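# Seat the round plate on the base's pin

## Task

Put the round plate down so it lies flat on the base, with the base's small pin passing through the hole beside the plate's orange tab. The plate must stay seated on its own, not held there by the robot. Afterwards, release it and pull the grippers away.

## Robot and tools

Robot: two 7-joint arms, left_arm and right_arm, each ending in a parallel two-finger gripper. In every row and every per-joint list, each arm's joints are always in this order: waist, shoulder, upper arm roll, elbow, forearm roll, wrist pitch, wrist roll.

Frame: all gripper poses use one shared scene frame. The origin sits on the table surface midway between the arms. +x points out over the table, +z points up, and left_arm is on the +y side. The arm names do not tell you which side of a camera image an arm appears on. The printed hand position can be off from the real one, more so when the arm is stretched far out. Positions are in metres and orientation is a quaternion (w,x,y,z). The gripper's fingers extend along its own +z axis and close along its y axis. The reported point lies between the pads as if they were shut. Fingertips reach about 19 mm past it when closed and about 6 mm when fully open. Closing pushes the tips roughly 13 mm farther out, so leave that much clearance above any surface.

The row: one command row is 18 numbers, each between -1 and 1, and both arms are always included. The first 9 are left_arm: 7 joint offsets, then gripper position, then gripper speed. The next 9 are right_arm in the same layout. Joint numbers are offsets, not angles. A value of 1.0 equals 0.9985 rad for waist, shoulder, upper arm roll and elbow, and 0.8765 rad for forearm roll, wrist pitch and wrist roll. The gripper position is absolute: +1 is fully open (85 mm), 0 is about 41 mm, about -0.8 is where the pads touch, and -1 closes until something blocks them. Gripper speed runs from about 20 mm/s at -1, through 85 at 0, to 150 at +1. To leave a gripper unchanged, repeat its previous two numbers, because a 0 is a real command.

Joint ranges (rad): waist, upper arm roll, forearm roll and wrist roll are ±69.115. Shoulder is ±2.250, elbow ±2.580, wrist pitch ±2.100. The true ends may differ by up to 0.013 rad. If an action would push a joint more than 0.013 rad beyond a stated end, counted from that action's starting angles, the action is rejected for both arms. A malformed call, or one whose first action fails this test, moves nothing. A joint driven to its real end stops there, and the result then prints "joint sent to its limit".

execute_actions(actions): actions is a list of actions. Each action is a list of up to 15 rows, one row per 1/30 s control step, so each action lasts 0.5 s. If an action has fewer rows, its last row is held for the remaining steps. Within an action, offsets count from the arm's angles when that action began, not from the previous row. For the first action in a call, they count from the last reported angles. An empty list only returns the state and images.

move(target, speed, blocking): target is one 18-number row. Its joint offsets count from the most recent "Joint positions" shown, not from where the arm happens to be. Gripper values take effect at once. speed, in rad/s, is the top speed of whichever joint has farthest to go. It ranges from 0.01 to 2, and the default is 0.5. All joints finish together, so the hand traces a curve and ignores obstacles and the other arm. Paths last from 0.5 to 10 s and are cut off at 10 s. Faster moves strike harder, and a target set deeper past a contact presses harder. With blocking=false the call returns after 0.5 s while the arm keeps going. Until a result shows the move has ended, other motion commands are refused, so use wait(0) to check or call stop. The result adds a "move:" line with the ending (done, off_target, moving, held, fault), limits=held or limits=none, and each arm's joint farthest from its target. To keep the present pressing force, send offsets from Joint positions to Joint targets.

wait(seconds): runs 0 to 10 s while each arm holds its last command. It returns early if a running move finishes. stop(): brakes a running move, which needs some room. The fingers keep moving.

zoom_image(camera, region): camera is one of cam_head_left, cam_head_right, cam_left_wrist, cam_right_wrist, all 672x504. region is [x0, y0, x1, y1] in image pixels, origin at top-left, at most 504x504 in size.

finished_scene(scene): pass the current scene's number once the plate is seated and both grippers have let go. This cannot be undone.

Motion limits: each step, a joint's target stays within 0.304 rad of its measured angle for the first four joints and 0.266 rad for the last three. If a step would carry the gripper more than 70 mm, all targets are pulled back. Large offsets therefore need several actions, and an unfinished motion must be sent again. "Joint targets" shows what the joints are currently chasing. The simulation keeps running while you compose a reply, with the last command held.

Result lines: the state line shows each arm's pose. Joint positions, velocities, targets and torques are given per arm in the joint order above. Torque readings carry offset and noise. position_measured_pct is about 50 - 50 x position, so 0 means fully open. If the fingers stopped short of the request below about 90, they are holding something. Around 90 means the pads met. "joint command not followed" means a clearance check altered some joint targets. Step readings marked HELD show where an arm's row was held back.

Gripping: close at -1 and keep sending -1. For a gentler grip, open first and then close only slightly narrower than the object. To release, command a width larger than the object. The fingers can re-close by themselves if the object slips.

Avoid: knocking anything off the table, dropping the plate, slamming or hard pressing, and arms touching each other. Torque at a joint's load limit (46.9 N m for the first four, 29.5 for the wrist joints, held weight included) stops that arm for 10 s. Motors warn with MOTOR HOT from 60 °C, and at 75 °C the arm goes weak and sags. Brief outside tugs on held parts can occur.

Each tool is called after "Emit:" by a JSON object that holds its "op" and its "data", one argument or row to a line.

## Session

Emit:
{"op": "execute_actions", "data": {
  "actions": []
}}

Scene clock: 0.00 s.
left_arm: end_effector_position=(+0.3736, -0.1567, +0.3221) position_measured_pct=0.0 end_effector_quat_wxyz=(+0.031, +0.618, +0.783, +0.059) | right_arm: end_effector_position=(+0.1090, -0.4886, +0.1353) position_measured_pct=0.0 end_effector_quat_wxyz=(-0.094, +0.390, +0.819, +0.412)
Joint names: [waist, shoulder, upper arm roll, elbow, forearm roll, wrist pitch, wrist roll]
Joint positions: left_arm=[ 0.824  0.84   0.09   0.526 -0.2    1.743  1.124] | right_arm=[ 1.249  0.563  0.103  2.352 -0.525  1.096  2.387]
Joint velocities: left_arm=[-0.    -0.003  0.     0.002 -0.002 -0.     0.   ] | right_arm=[-0.     0.002 -0.     0.    -0.     0.001  0.   ]
Joint torques (N m, as the joint torque sensors report them, + toward a larger angle): no reading
Joint targets: left_arm=[0.824 0.840 0.090 0.526 -0.200 1.743 1.124] | right_arm=[1.249 0.563 0.103 2.352 -0.525 1.096 2.387]

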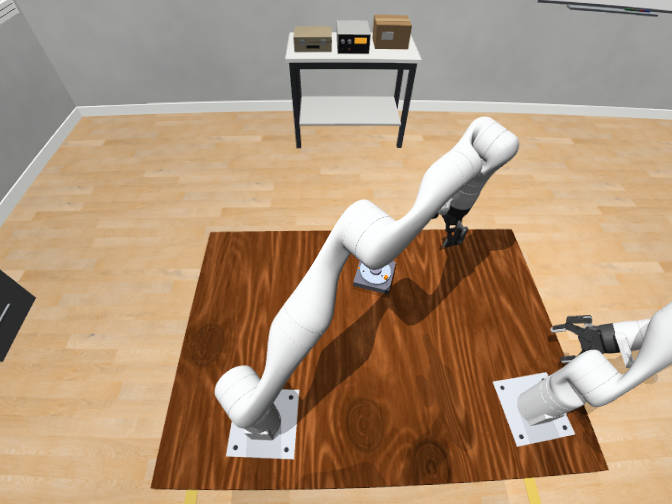

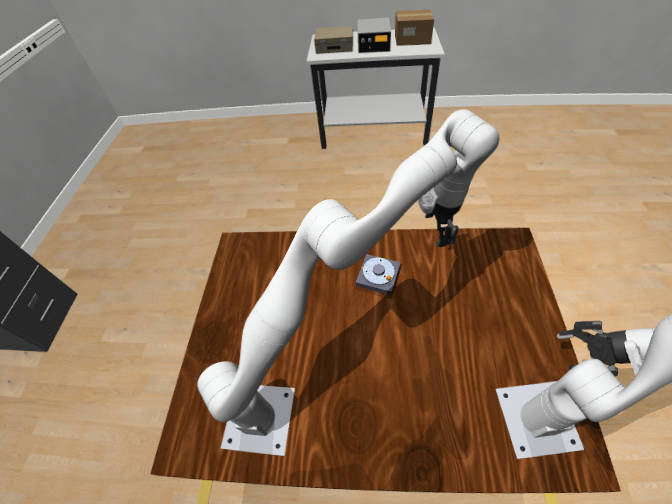

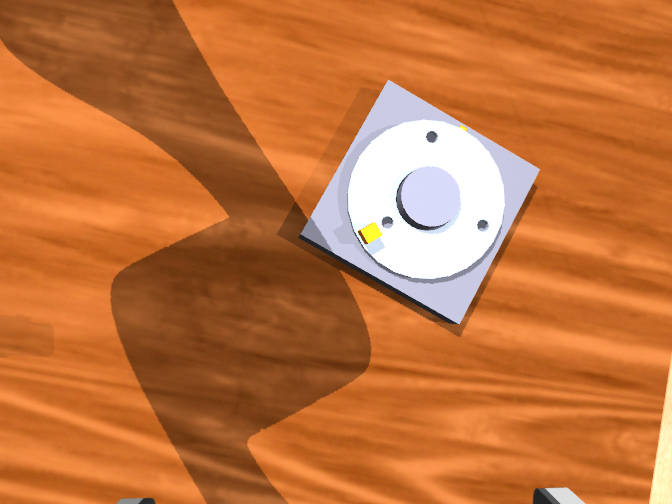

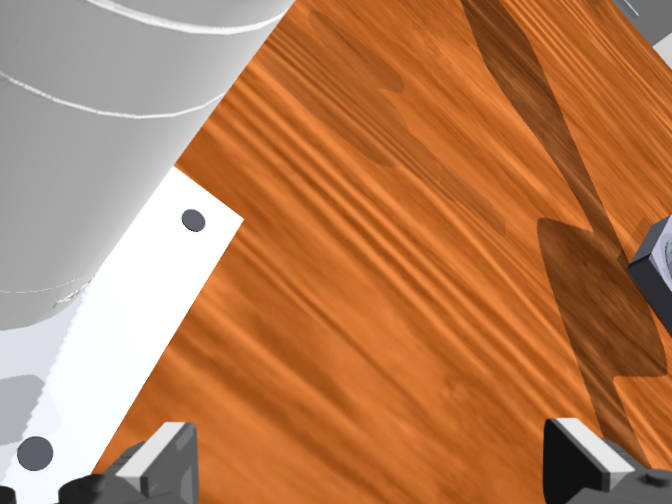

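Emit:
{"op": "move", "data": {
  "target": [-0.216,-0.005,-0.241,0.732,0.371,-0.773,0.71,0.8,0, 0,0,0,0,0,0,0,1,0]
}}

Scene clock: 6.77 s.
left_arm: end_effector_position=(+0.4392, -0.0117, +0.1002) position_measured_pct=9.9 end_effector_quat_wxyz=(-0.003, +0.157, +0.988, +0.002) | right_arm: end_effector_position=(+0.1090, -0.4886, +0.1353) position_measured_pct=0.0 end_effector_quat_wxyz=(-0.094, +0.390, +0.819, +0.412)
Joint names: [waist, shoulder, upper arm roll, elbow, forearm roll, wrist pitch, wrist roll]
Joint positions: left_arm=[ 0.608  0.835 -0.15   1.257  0.125  1.065  1.747] | right_arm=[ 1.249  0.563  0.103  2.352 -0.525  1.096  2.387]
Joint velocities: left_arm=[-0.    -0.002 -0.001  0.002  0.001  0.001  0.001] | right_arm=[ 0.001 -0.002 -0.     0.     0.     0.    -0.   ]
Joint torques (N m, as the joint torque sensors report them, + toward a larger angle): left_arm=[ -0.2  -22.64  -0.1   -8.1   -0.05  -0.1   -0.48] | right_arm=[ -0.15 -10.57  -0.17   0.24  -0.3    2.04  -0.14]
Joint targets: left_arm=[0.608 0.835 -0.150 1.257 0.125 1.065 1.747] | right_arm=[1.249 0.563 0.103 2.352 -0.525 1.096 2.387]
move: done; limits=none; left_arm: farthest joint: the waist, 0.000 radians from its target (0.216 radians at the start); right_arm: farthest joint: the waist, 0.000 radians from its target (0.000 radians at the start)

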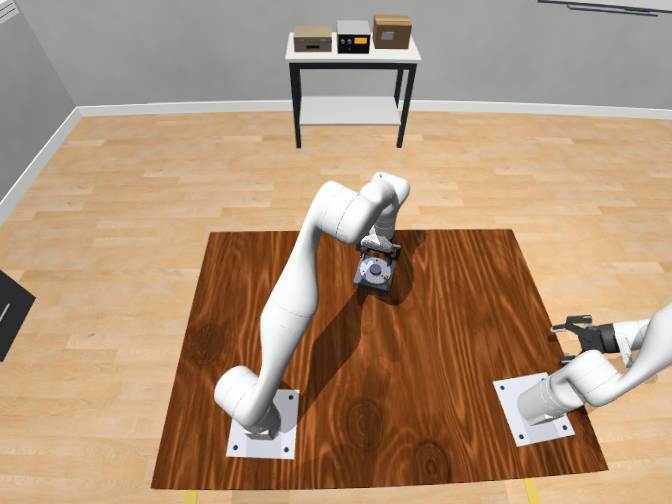

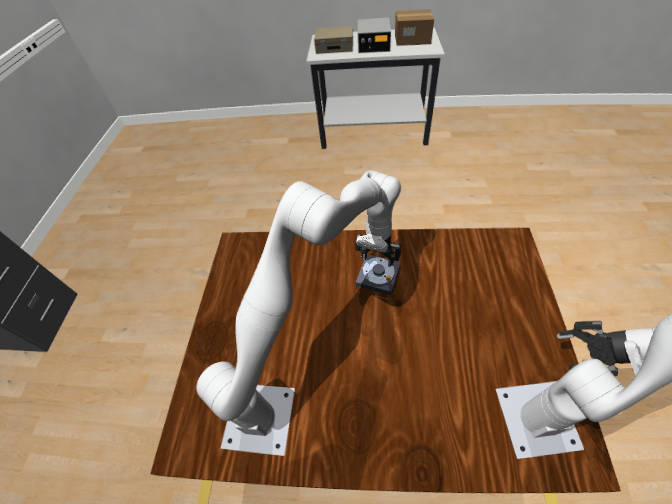

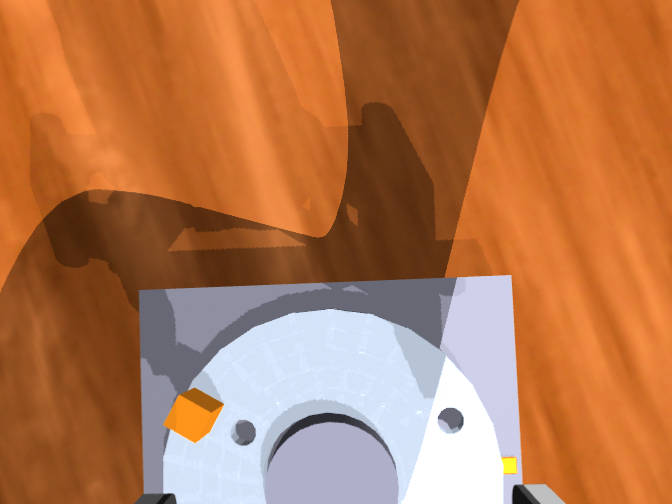

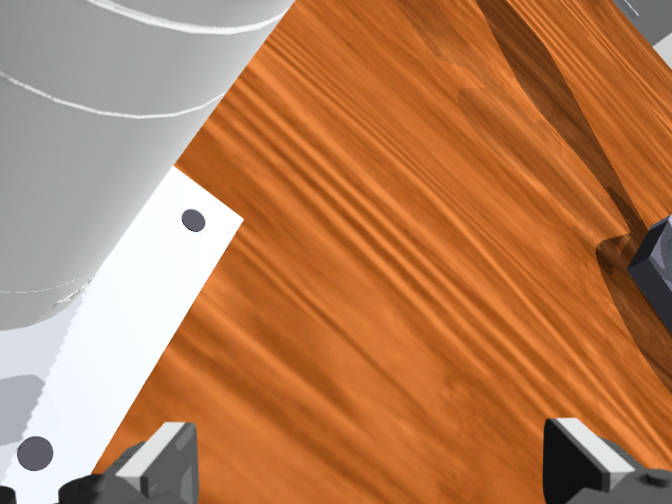

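Emit:
{"op": "move", "data": {
  "target": [0.01,0.066,0,0.02,0,-0.098,0.15,0.8,0, 0,0,0,0,0,0,0,1,0],
  "speed": 0.15
}}

Emit:
{"op": "move", "data": {
  "target": [0,0,0,0,0,0,-1,0.8,0, 0,0,0,0,0,0,0,1,0],
  "speed": 0.3
}}

Scene clock: 12.70 s.
left_arm: end_effector_position=(+0.4409, -0.0153, +0.0564) position_measured_pct=9.9 end_effector_quat_wxyz=(+0.000, +0.096, +0.995, +0.008) | right_arm: end_effector_position=(+0.1090, -0.4886, +0.1353) position_measured_pct=0.0 end_effector_quat_wxyz=(-0.094, +0.390, +0.819, +0.412)
Joint names: [waist, shoulder, upper arm roll, elbow, forearm roll, wrist pitch, wrist roll]
Joint positions: left_arm=[ 0.618  0.901 -0.15   1.277  0.125  0.98   1.878] | right_arm=[ 1.249  0.563  0.103  2.352 -0.525  1.096  2.387]
Joint velocities: left_arm=[ 0.001  0.002 -0.001  0.002  0.002 -0.001  0.001] | right_arm=[ 0.    -0.001  0.001 -0.    -0.001  0.001  0.   ]
Joint torques (N m, as the joint torque sensors report them, + toward a larger angle): left_arm=[ -0.19 -22.45  -0.32  -7.12  -0.13  -0.34  -0.48] | right_arm=[ -0.13 -10.67  -0.22   0.28  -0.35   2.1   -0.04]
Joint targets: left_arm=[0.618 0.901 -0.150 1.277 0.125 0.980 1.878] | right_arm=[1.249 0.563 0.103 2.352 -0.525 1.096 2.387]
move: done; limits=none; left_arm: farthest joint: the wrist pitch, 0.001 radians from its target (0.086 radians at the start); right_arm: farthest joint: the waist, 0.000 radians from its target (0.000 radians at the start)

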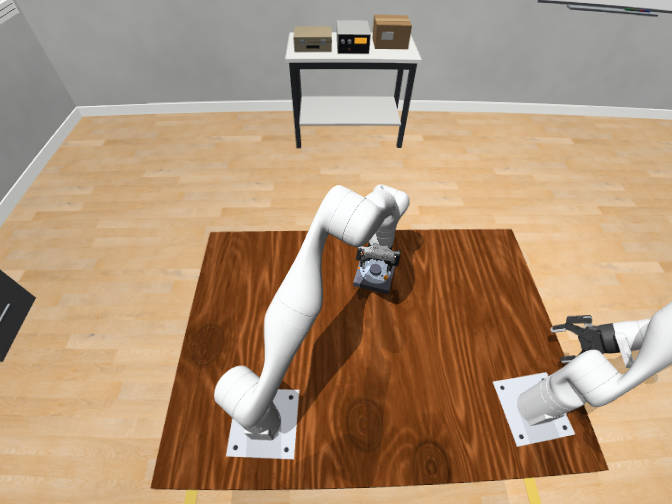

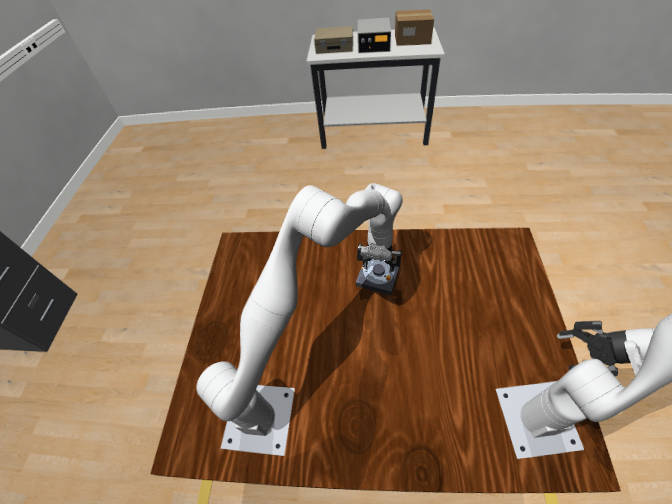

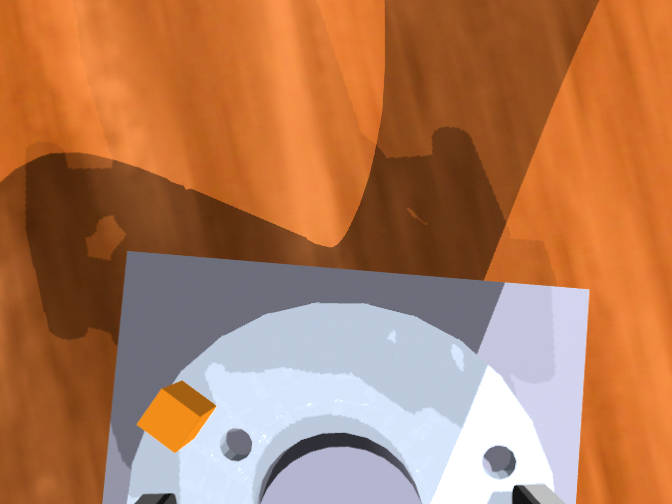

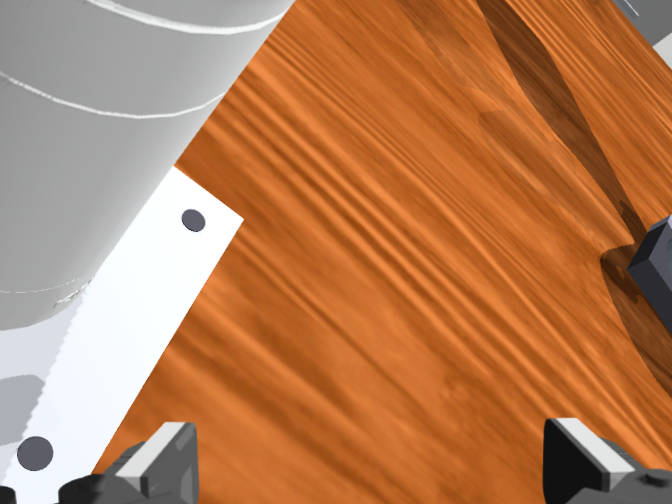

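Scene clock: 16.10 s.
left_arm: end_effector_position=(+0.4412, -0.0157, +0.0568) position_measured_pct=9.9 end_effector_quat_wxyz=(-0.003, +0.509, +0.861, +0.007) | right_arm: end_effector_position=(+0.1090, -0.4886, +0.1353) position_measured_pct=0.0 end_effector_quat_wxyz=(-0.094, +0.390, +0.819, +0.412)
Joint names: [waist, shoulder, upper arm roll, elbow, forearm roll, wrist pitch, wrist roll]
Joint positions: left_arm=[ 0.618  0.901 -0.15   1.276  0.125  0.979  1.002] | right_arm=[ 1.249  0.563  0.103  2.352 -0.525  1.096  2.387]
Joint velocities: left_arm=[ 0.001  0.001  0.     0.001 -0.    -0.002 -0.001] | right_arm=[ 0.    -0.     0.    -0.    -0.001 -0.001 -0.   ]
Joint torques (N m, as the joint torque sensors report them, + toward a larger angle): left_arm=[ -0.02 -22.19  -0.73  -7.05  -0.2   -0.06  -0.57] | right_arm=[ -0.17 -10.67  -0.09   0.38  -0.36   2.06  -0.13]
Joint targets: left_arm=[0.618 0.901 -0.150 1.277 0.125 0.980 1.002] | right_arm=[1.249 0.563 0.103 2.352 -0.525 1.096 2.387]
move: done; limits=none; left_arm: farthest joint: the elbow, 0.001 radians from its target (0.000 radians at the start); right_arm: farthest joint: the waist, 0.000 radians from its target (0.000 radians at the start)

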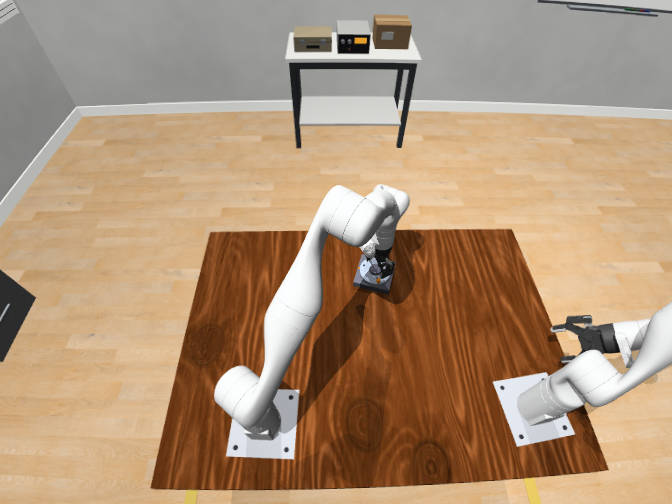

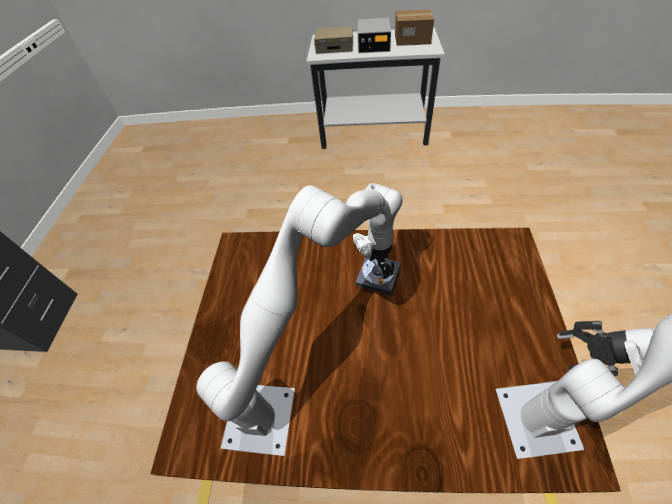

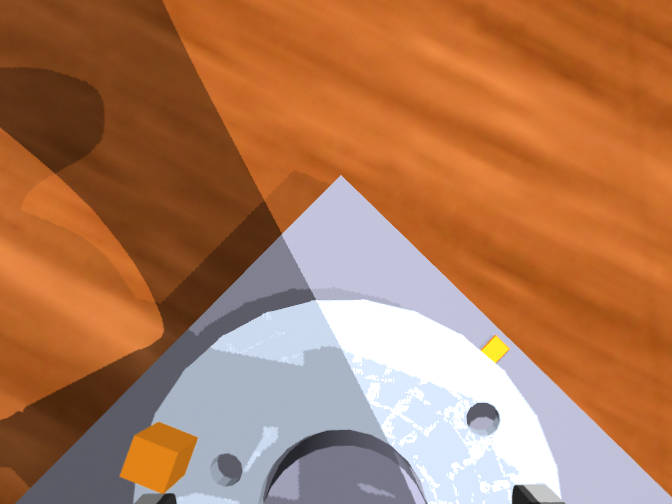

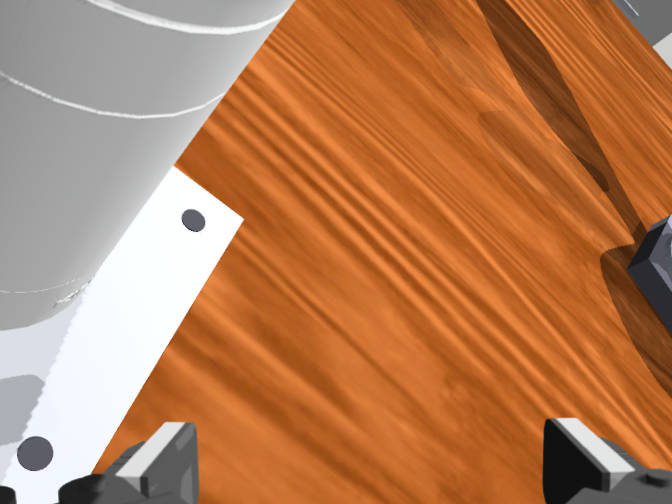

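Marker at 46°, hole ~159°: about 1.97 rad left.

Emit:
{"op": "move", "data": {
  "target": [0,0,0,0,0,0,-1,0.8,0, 0,0,0,0,0,0,0,1,0],
  "speed": 0.35
}}

Emit:
{"op": "move", "data": {
  "target": [0,0,0,0,0,0,-0.95,0.8,0, 0,0,0,0,0,0,0,1,0],
  "speed": 0.35
}}

Scene clock: 21.53 s.
left_arm: end_effector_position=(+0.4409, -0.0165, +0.0573) position_measured_pct=9.9 end_effector_quat_wxyz=(-0.005, +0.826, +0.563, +0.005) | right_arm: end_effector_position=(+0.1090, -0.4886, +0.1353) position_measured_pct=0.0 end_effector_quat_wxyz=(-0.094, +0.390, +0.819, +0.412)
Joint names: [waist, shoulder, upper arm roll, elbow, forearm roll, wrist pitch, wrist roll]
Joint positions: left_arm=[ 0.619  0.9   -0.15   1.276  0.126  0.979  0.125] | right_arm=[ 1.249  0.563  0.103  2.352 -0.525  1.096  2.387]
Joint velocities: left_arm=[-0.001  0.001 -0.001 -0.    -0.     0.001 -0.001] | right_arm=[-0.     0.001  0.    -0.    -0.     0.001 -0.   ]
Joint torques (N m, as the joint torque sensors report them, + toward a larger angle): left_arm=[ -0.57 -21.85  -1.06  -6.91  -0.47  -0.54  -0.71] | right_arm=[ -0.06 -10.6   -0.2    0.28  -0.34   2.07  -0.12]
Joint targets: left_arm=[0.618 0.901 -0.150 1.276 0.125 0.979 0.125] | right_arm=[1.249 0.563 0.103 2.352 -0.525 1.096 2.387]
move: done; limits=none; left_arm: farthest joint: the waist, 0.001 radians from its target (0.000 radians at the start); right_arm: farthest joint: the waist, 0.000 radians from its target (0.000 radians at the start)

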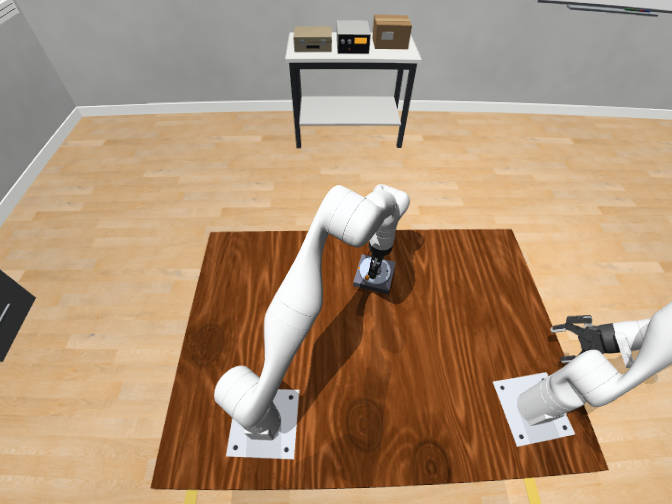

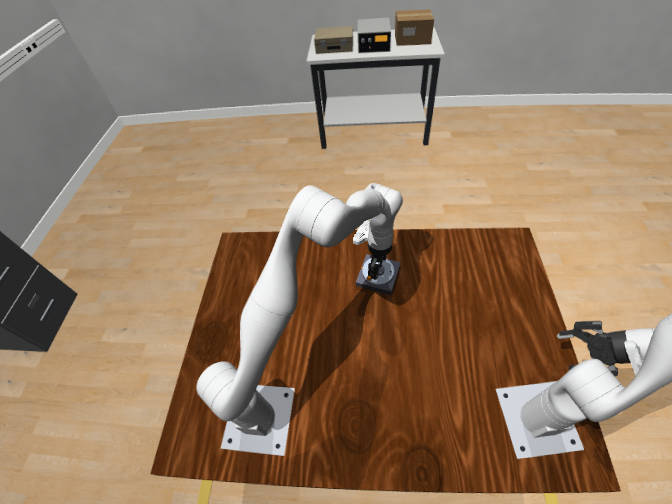

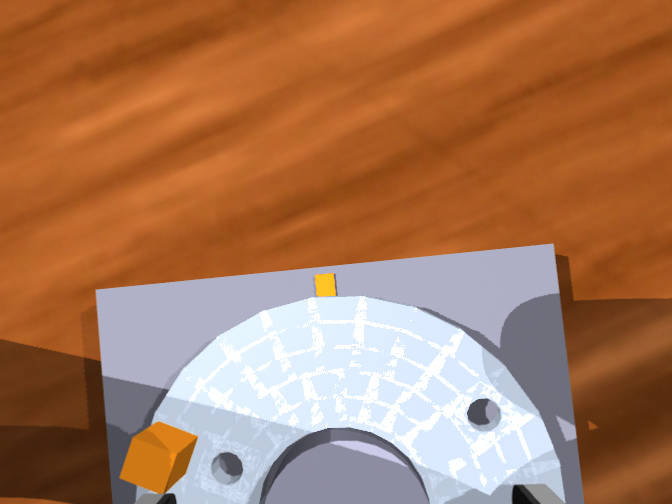

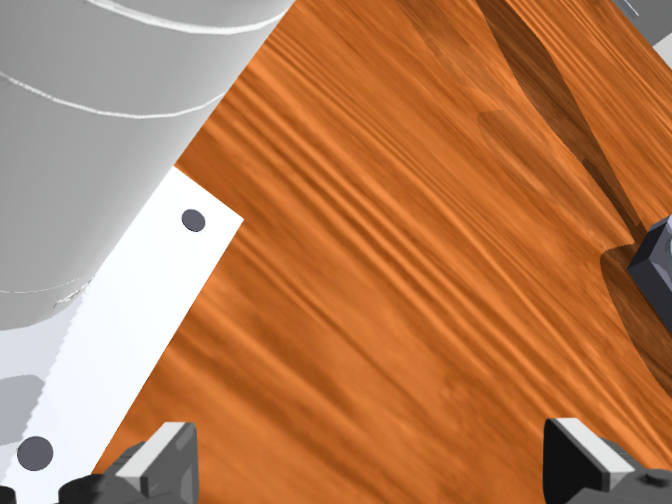

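Scene clock: 24.40 s.
left_arm: end_effector_position=(+0.4409, -0.0165, +0.0573) position_measured_pct=9.9 end_effector_quat_wxyz=(-0.006, +0.984, +0.181, +0.003) | right_arm: end_effector_position=(+0.1090, -0.4886, +0.1353) position_measured_pct=0.0 end_effector_quat_wxyz=(-0.094, +0.390, +0.819, +0.412)
Joint names: [waist, shoulder, upper arm roll, elbow, forearm roll, wrist pitch, wrist roll]
Joint positions: left_arm=[ 0.619  0.9   -0.15   1.276  0.126  0.979 -0.707] | right_arm=[ 1.249  0.563  0.103  2.352 -0.525  1.096  2.387]
Joint velocities: left_arm=[-0.001 -0.001  0.001  0.     0.     0.001 -0.001] | right_arm=[-0.     0.002  0.    -0.    -0.001 -0.    -0.   ]
Joint torques (N m, as the joint torque sensors report them, + toward a larger angle): left_arm=[ -0.23 -22.7   -0.53  -7.26  -0.2   -0.29  -0.55] | right_arm=[ -0.06 -10.63  -0.09   0.32  -0.31   2.05  -0.12]
Joint targets: left_arm=[0.619 0.900 -0.150 1.276 0.126 0.979 -0.707] | right_arm=[1.249 0.563 0.103 2.352 -0.525 1.096 2.387]
move: done; limits=none; left_arm: farthest joint: the waist, 0.000 radians from its target (0.000 radians at the start); right_arm: farthest joint: the waist, 0.000 radians from its target (0.000 radians at the start)

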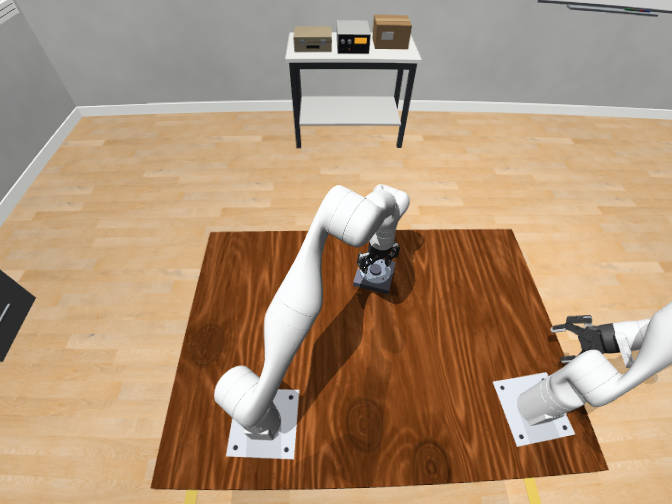

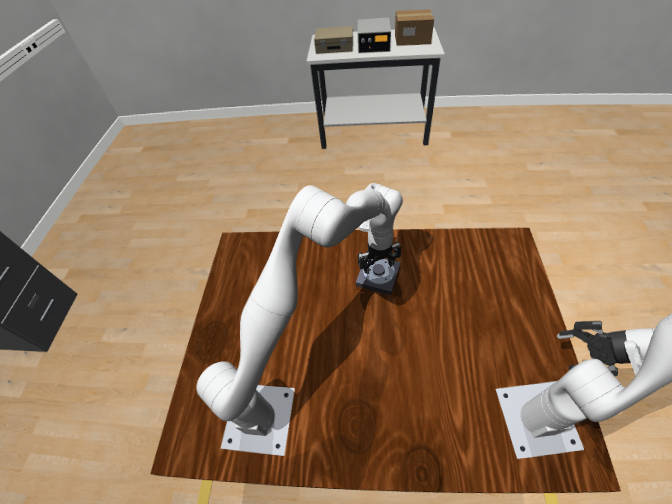

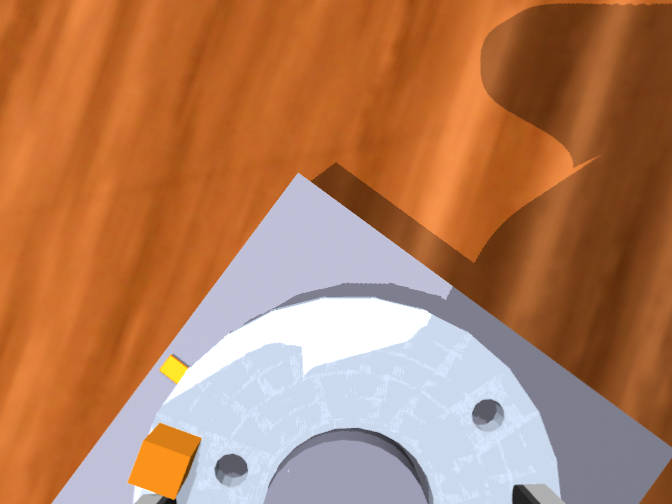

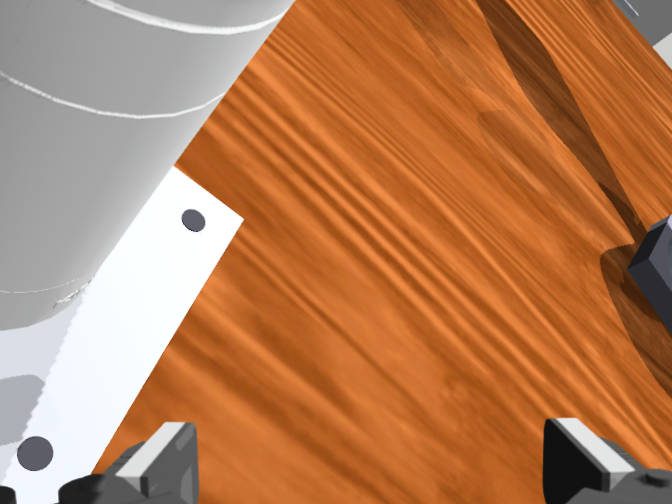

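Emit:
{"op": "move", "data": {
  "target": [0,0,0,0,0,0,-0.27,0.8,0, 0,0,0,0,0,0,0,1,0],
  "speed": 0.1
}}

Scene clock: 29.00 s.
left_arm: end_effector_position=(+0.4409, -0.0165, +0.0573) position_measured_pct=9.9 end_effector_quat_wxyz=(-0.007, +0.998, +0.063, +0.002) | right_arm: end_effector_position=(+0.1090, -0.4886, +0.1353) position_measured_pct=0.0 end_effector_quat_wxyz=(-0.094, +0.390, +0.819, +0.412)
Joint names: [waist, shoulder, upper arm roll, elbow, forearm roll, wrist pitch, wrist roll]
Joint positions: left_arm=[ 0.619  0.9   -0.15   1.276  0.126  0.979 -0.944] | right_arm=[ 1.249  0.563  0.103  2.352 -0.525  1.096  2.387]
Joint velocities: left_arm=[-0.    -0.001  0.001 -0.003 -0.001  0.    -0.001] | right_arm=[ 0.     0.001 -0.    -0.     0.    -0.001  0.   ]
Joint torques (N m, as the joint torque sensors report them, + toward a larger angle): left_arm=[ -0.12 -22.57  -0.32  -7.22  -0.25  -0.32  -0.59] | right_arm=[ -0.22 -10.64  -0.2    0.34  -0.35   2.1   -0.18]
Joint targets: left_arm=[0.619 0.900 -0.150 1.276 0.126 0.979 -0.944] | right_arm=[1.249 0.563 0.103 2.352 -0.525 1.096 2.387]
move: done; limits=none; left_arm: farthest joint: the waist, 0.000 radians from its target (0.000 radians at the start); right_arm: farthest joint: the waist, 0.000 radians from its target (0.000 radians at the start)

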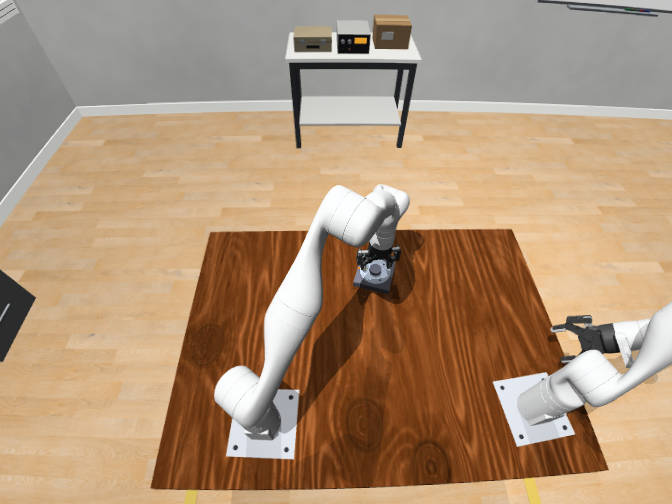

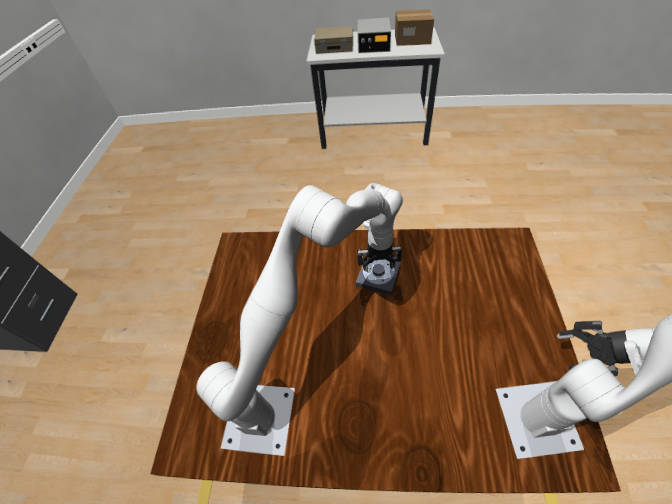

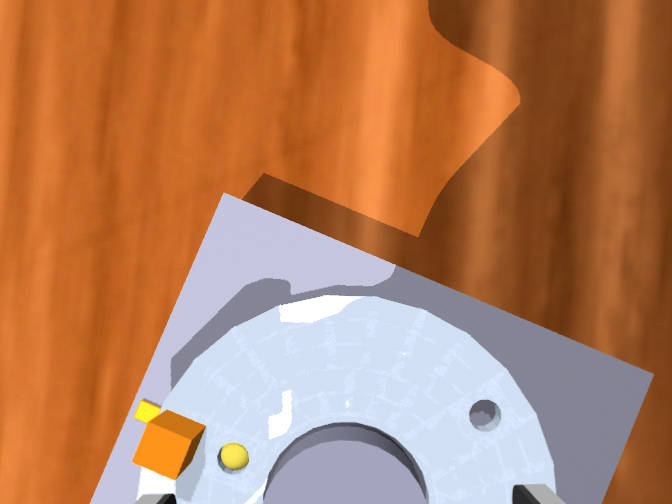

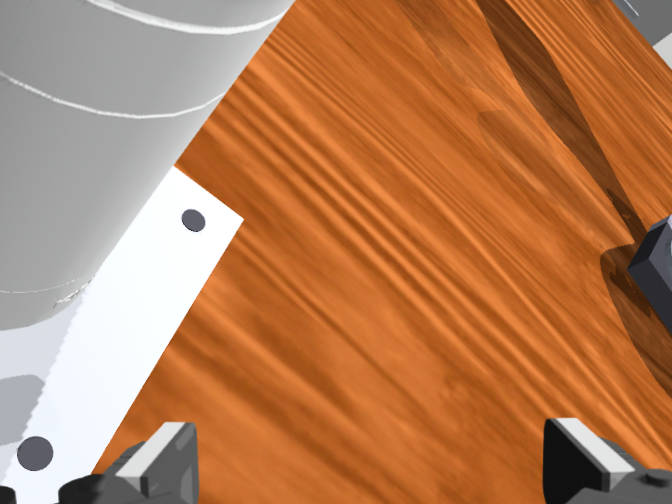

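Emit:
{"op": "move", "data": {
  "target": [0,-0.2,0,-0.05,0,0.28,0.2,0.8,0, 0,0,0,0,0,0,0,1,0],
  "speed": 0.3
}}

Scene clock: 32.33 s.
left_arm: end_effector_position=(+0.4179, -0.0130, +0.1866) position_measured_pct=9.9 end_effector_quat_wxyz=(+0.008, +0.989, +0.147, -0.008) | right_arm: end_effector_position=(+0.1090, -0.4886, +0.1353) position_measured_pct=0.0 end_effector_quat_wxyz=(-0.094, +0.390, +0.819, +0.412)
Joint names: [waist, shoulder, upper arm roll, elbow, forearm roll, wrist pitch, wrist roll]
Joint positions: left_arm=[ 0.619  0.701 -0.15   1.226  0.126  1.225 -0.769] | right_arm=[ 1.249  0.563  0.103  2.352 -0.525  1.096  2.387]
Joint velocities: left_arm=[-0.001 -0.003  0.001  0.    -0.     0.003  0.   ] | right_arm=[-0.     0.    -0.    -0.     0.001 -0.001  0.   ]
Joint torques (N m, as the joint torque sensors report them, + toward a larger angle): left_arm=[ -0.25 -20.6   -0.04  -8.37  -0.02  -0.37  -0.54] | right_arm=[ -0.08 -10.74  -0.21   0.28  -0.26   2.    -0.1 ]
Joint targets: left_arm=[0.619 0.700 -0.150 1.226 0.126 1.225 -0.769] | right_arm=[1.249 0.563 0.103 2.352 -0.525 1.096 2.387]
move: done; limits=none; left_arm: farthest joint: the waist, 0.000 radians from its target (0.000 radians at the start); right_arm: farthest joint: the waist, 0.000 radians from its target (0.000 radians at the start)

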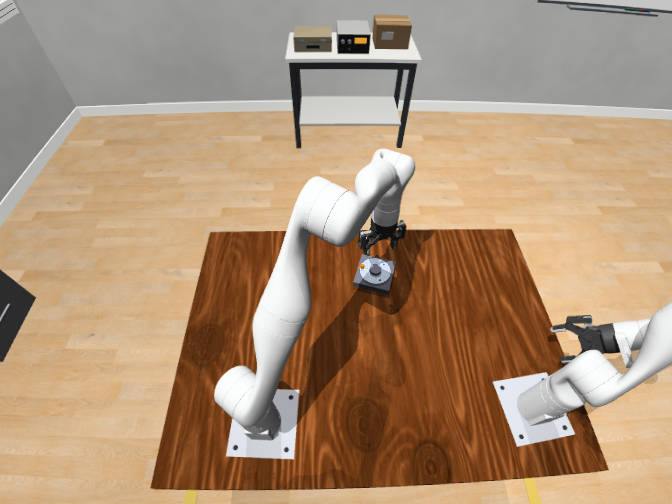

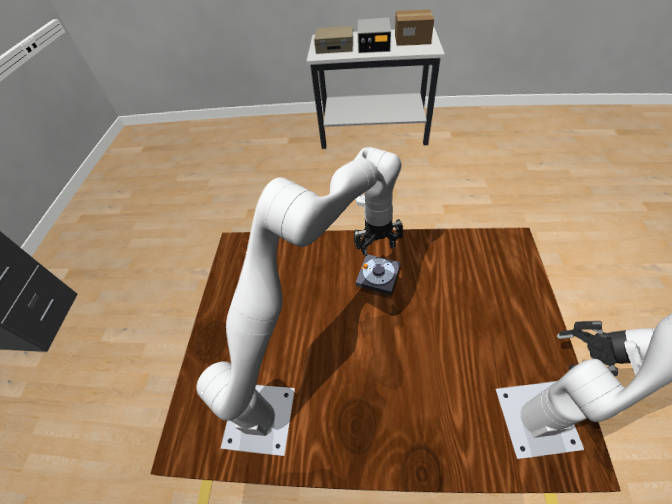

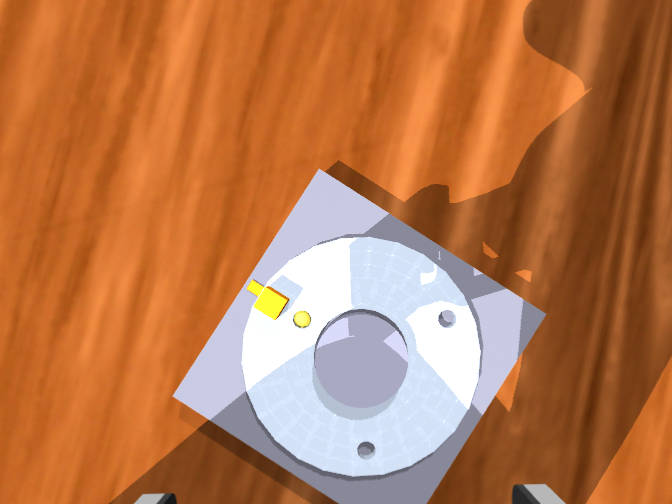

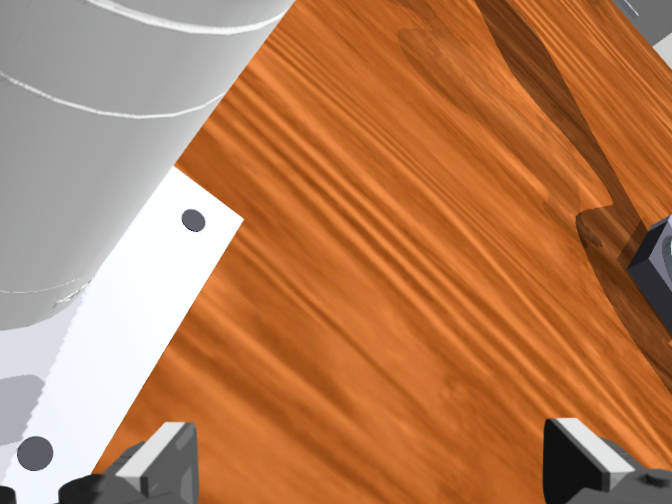

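Emit:
{"op": "finished_scene", "data": {
  "scene": 2
}}

The scene is finished: the task was done.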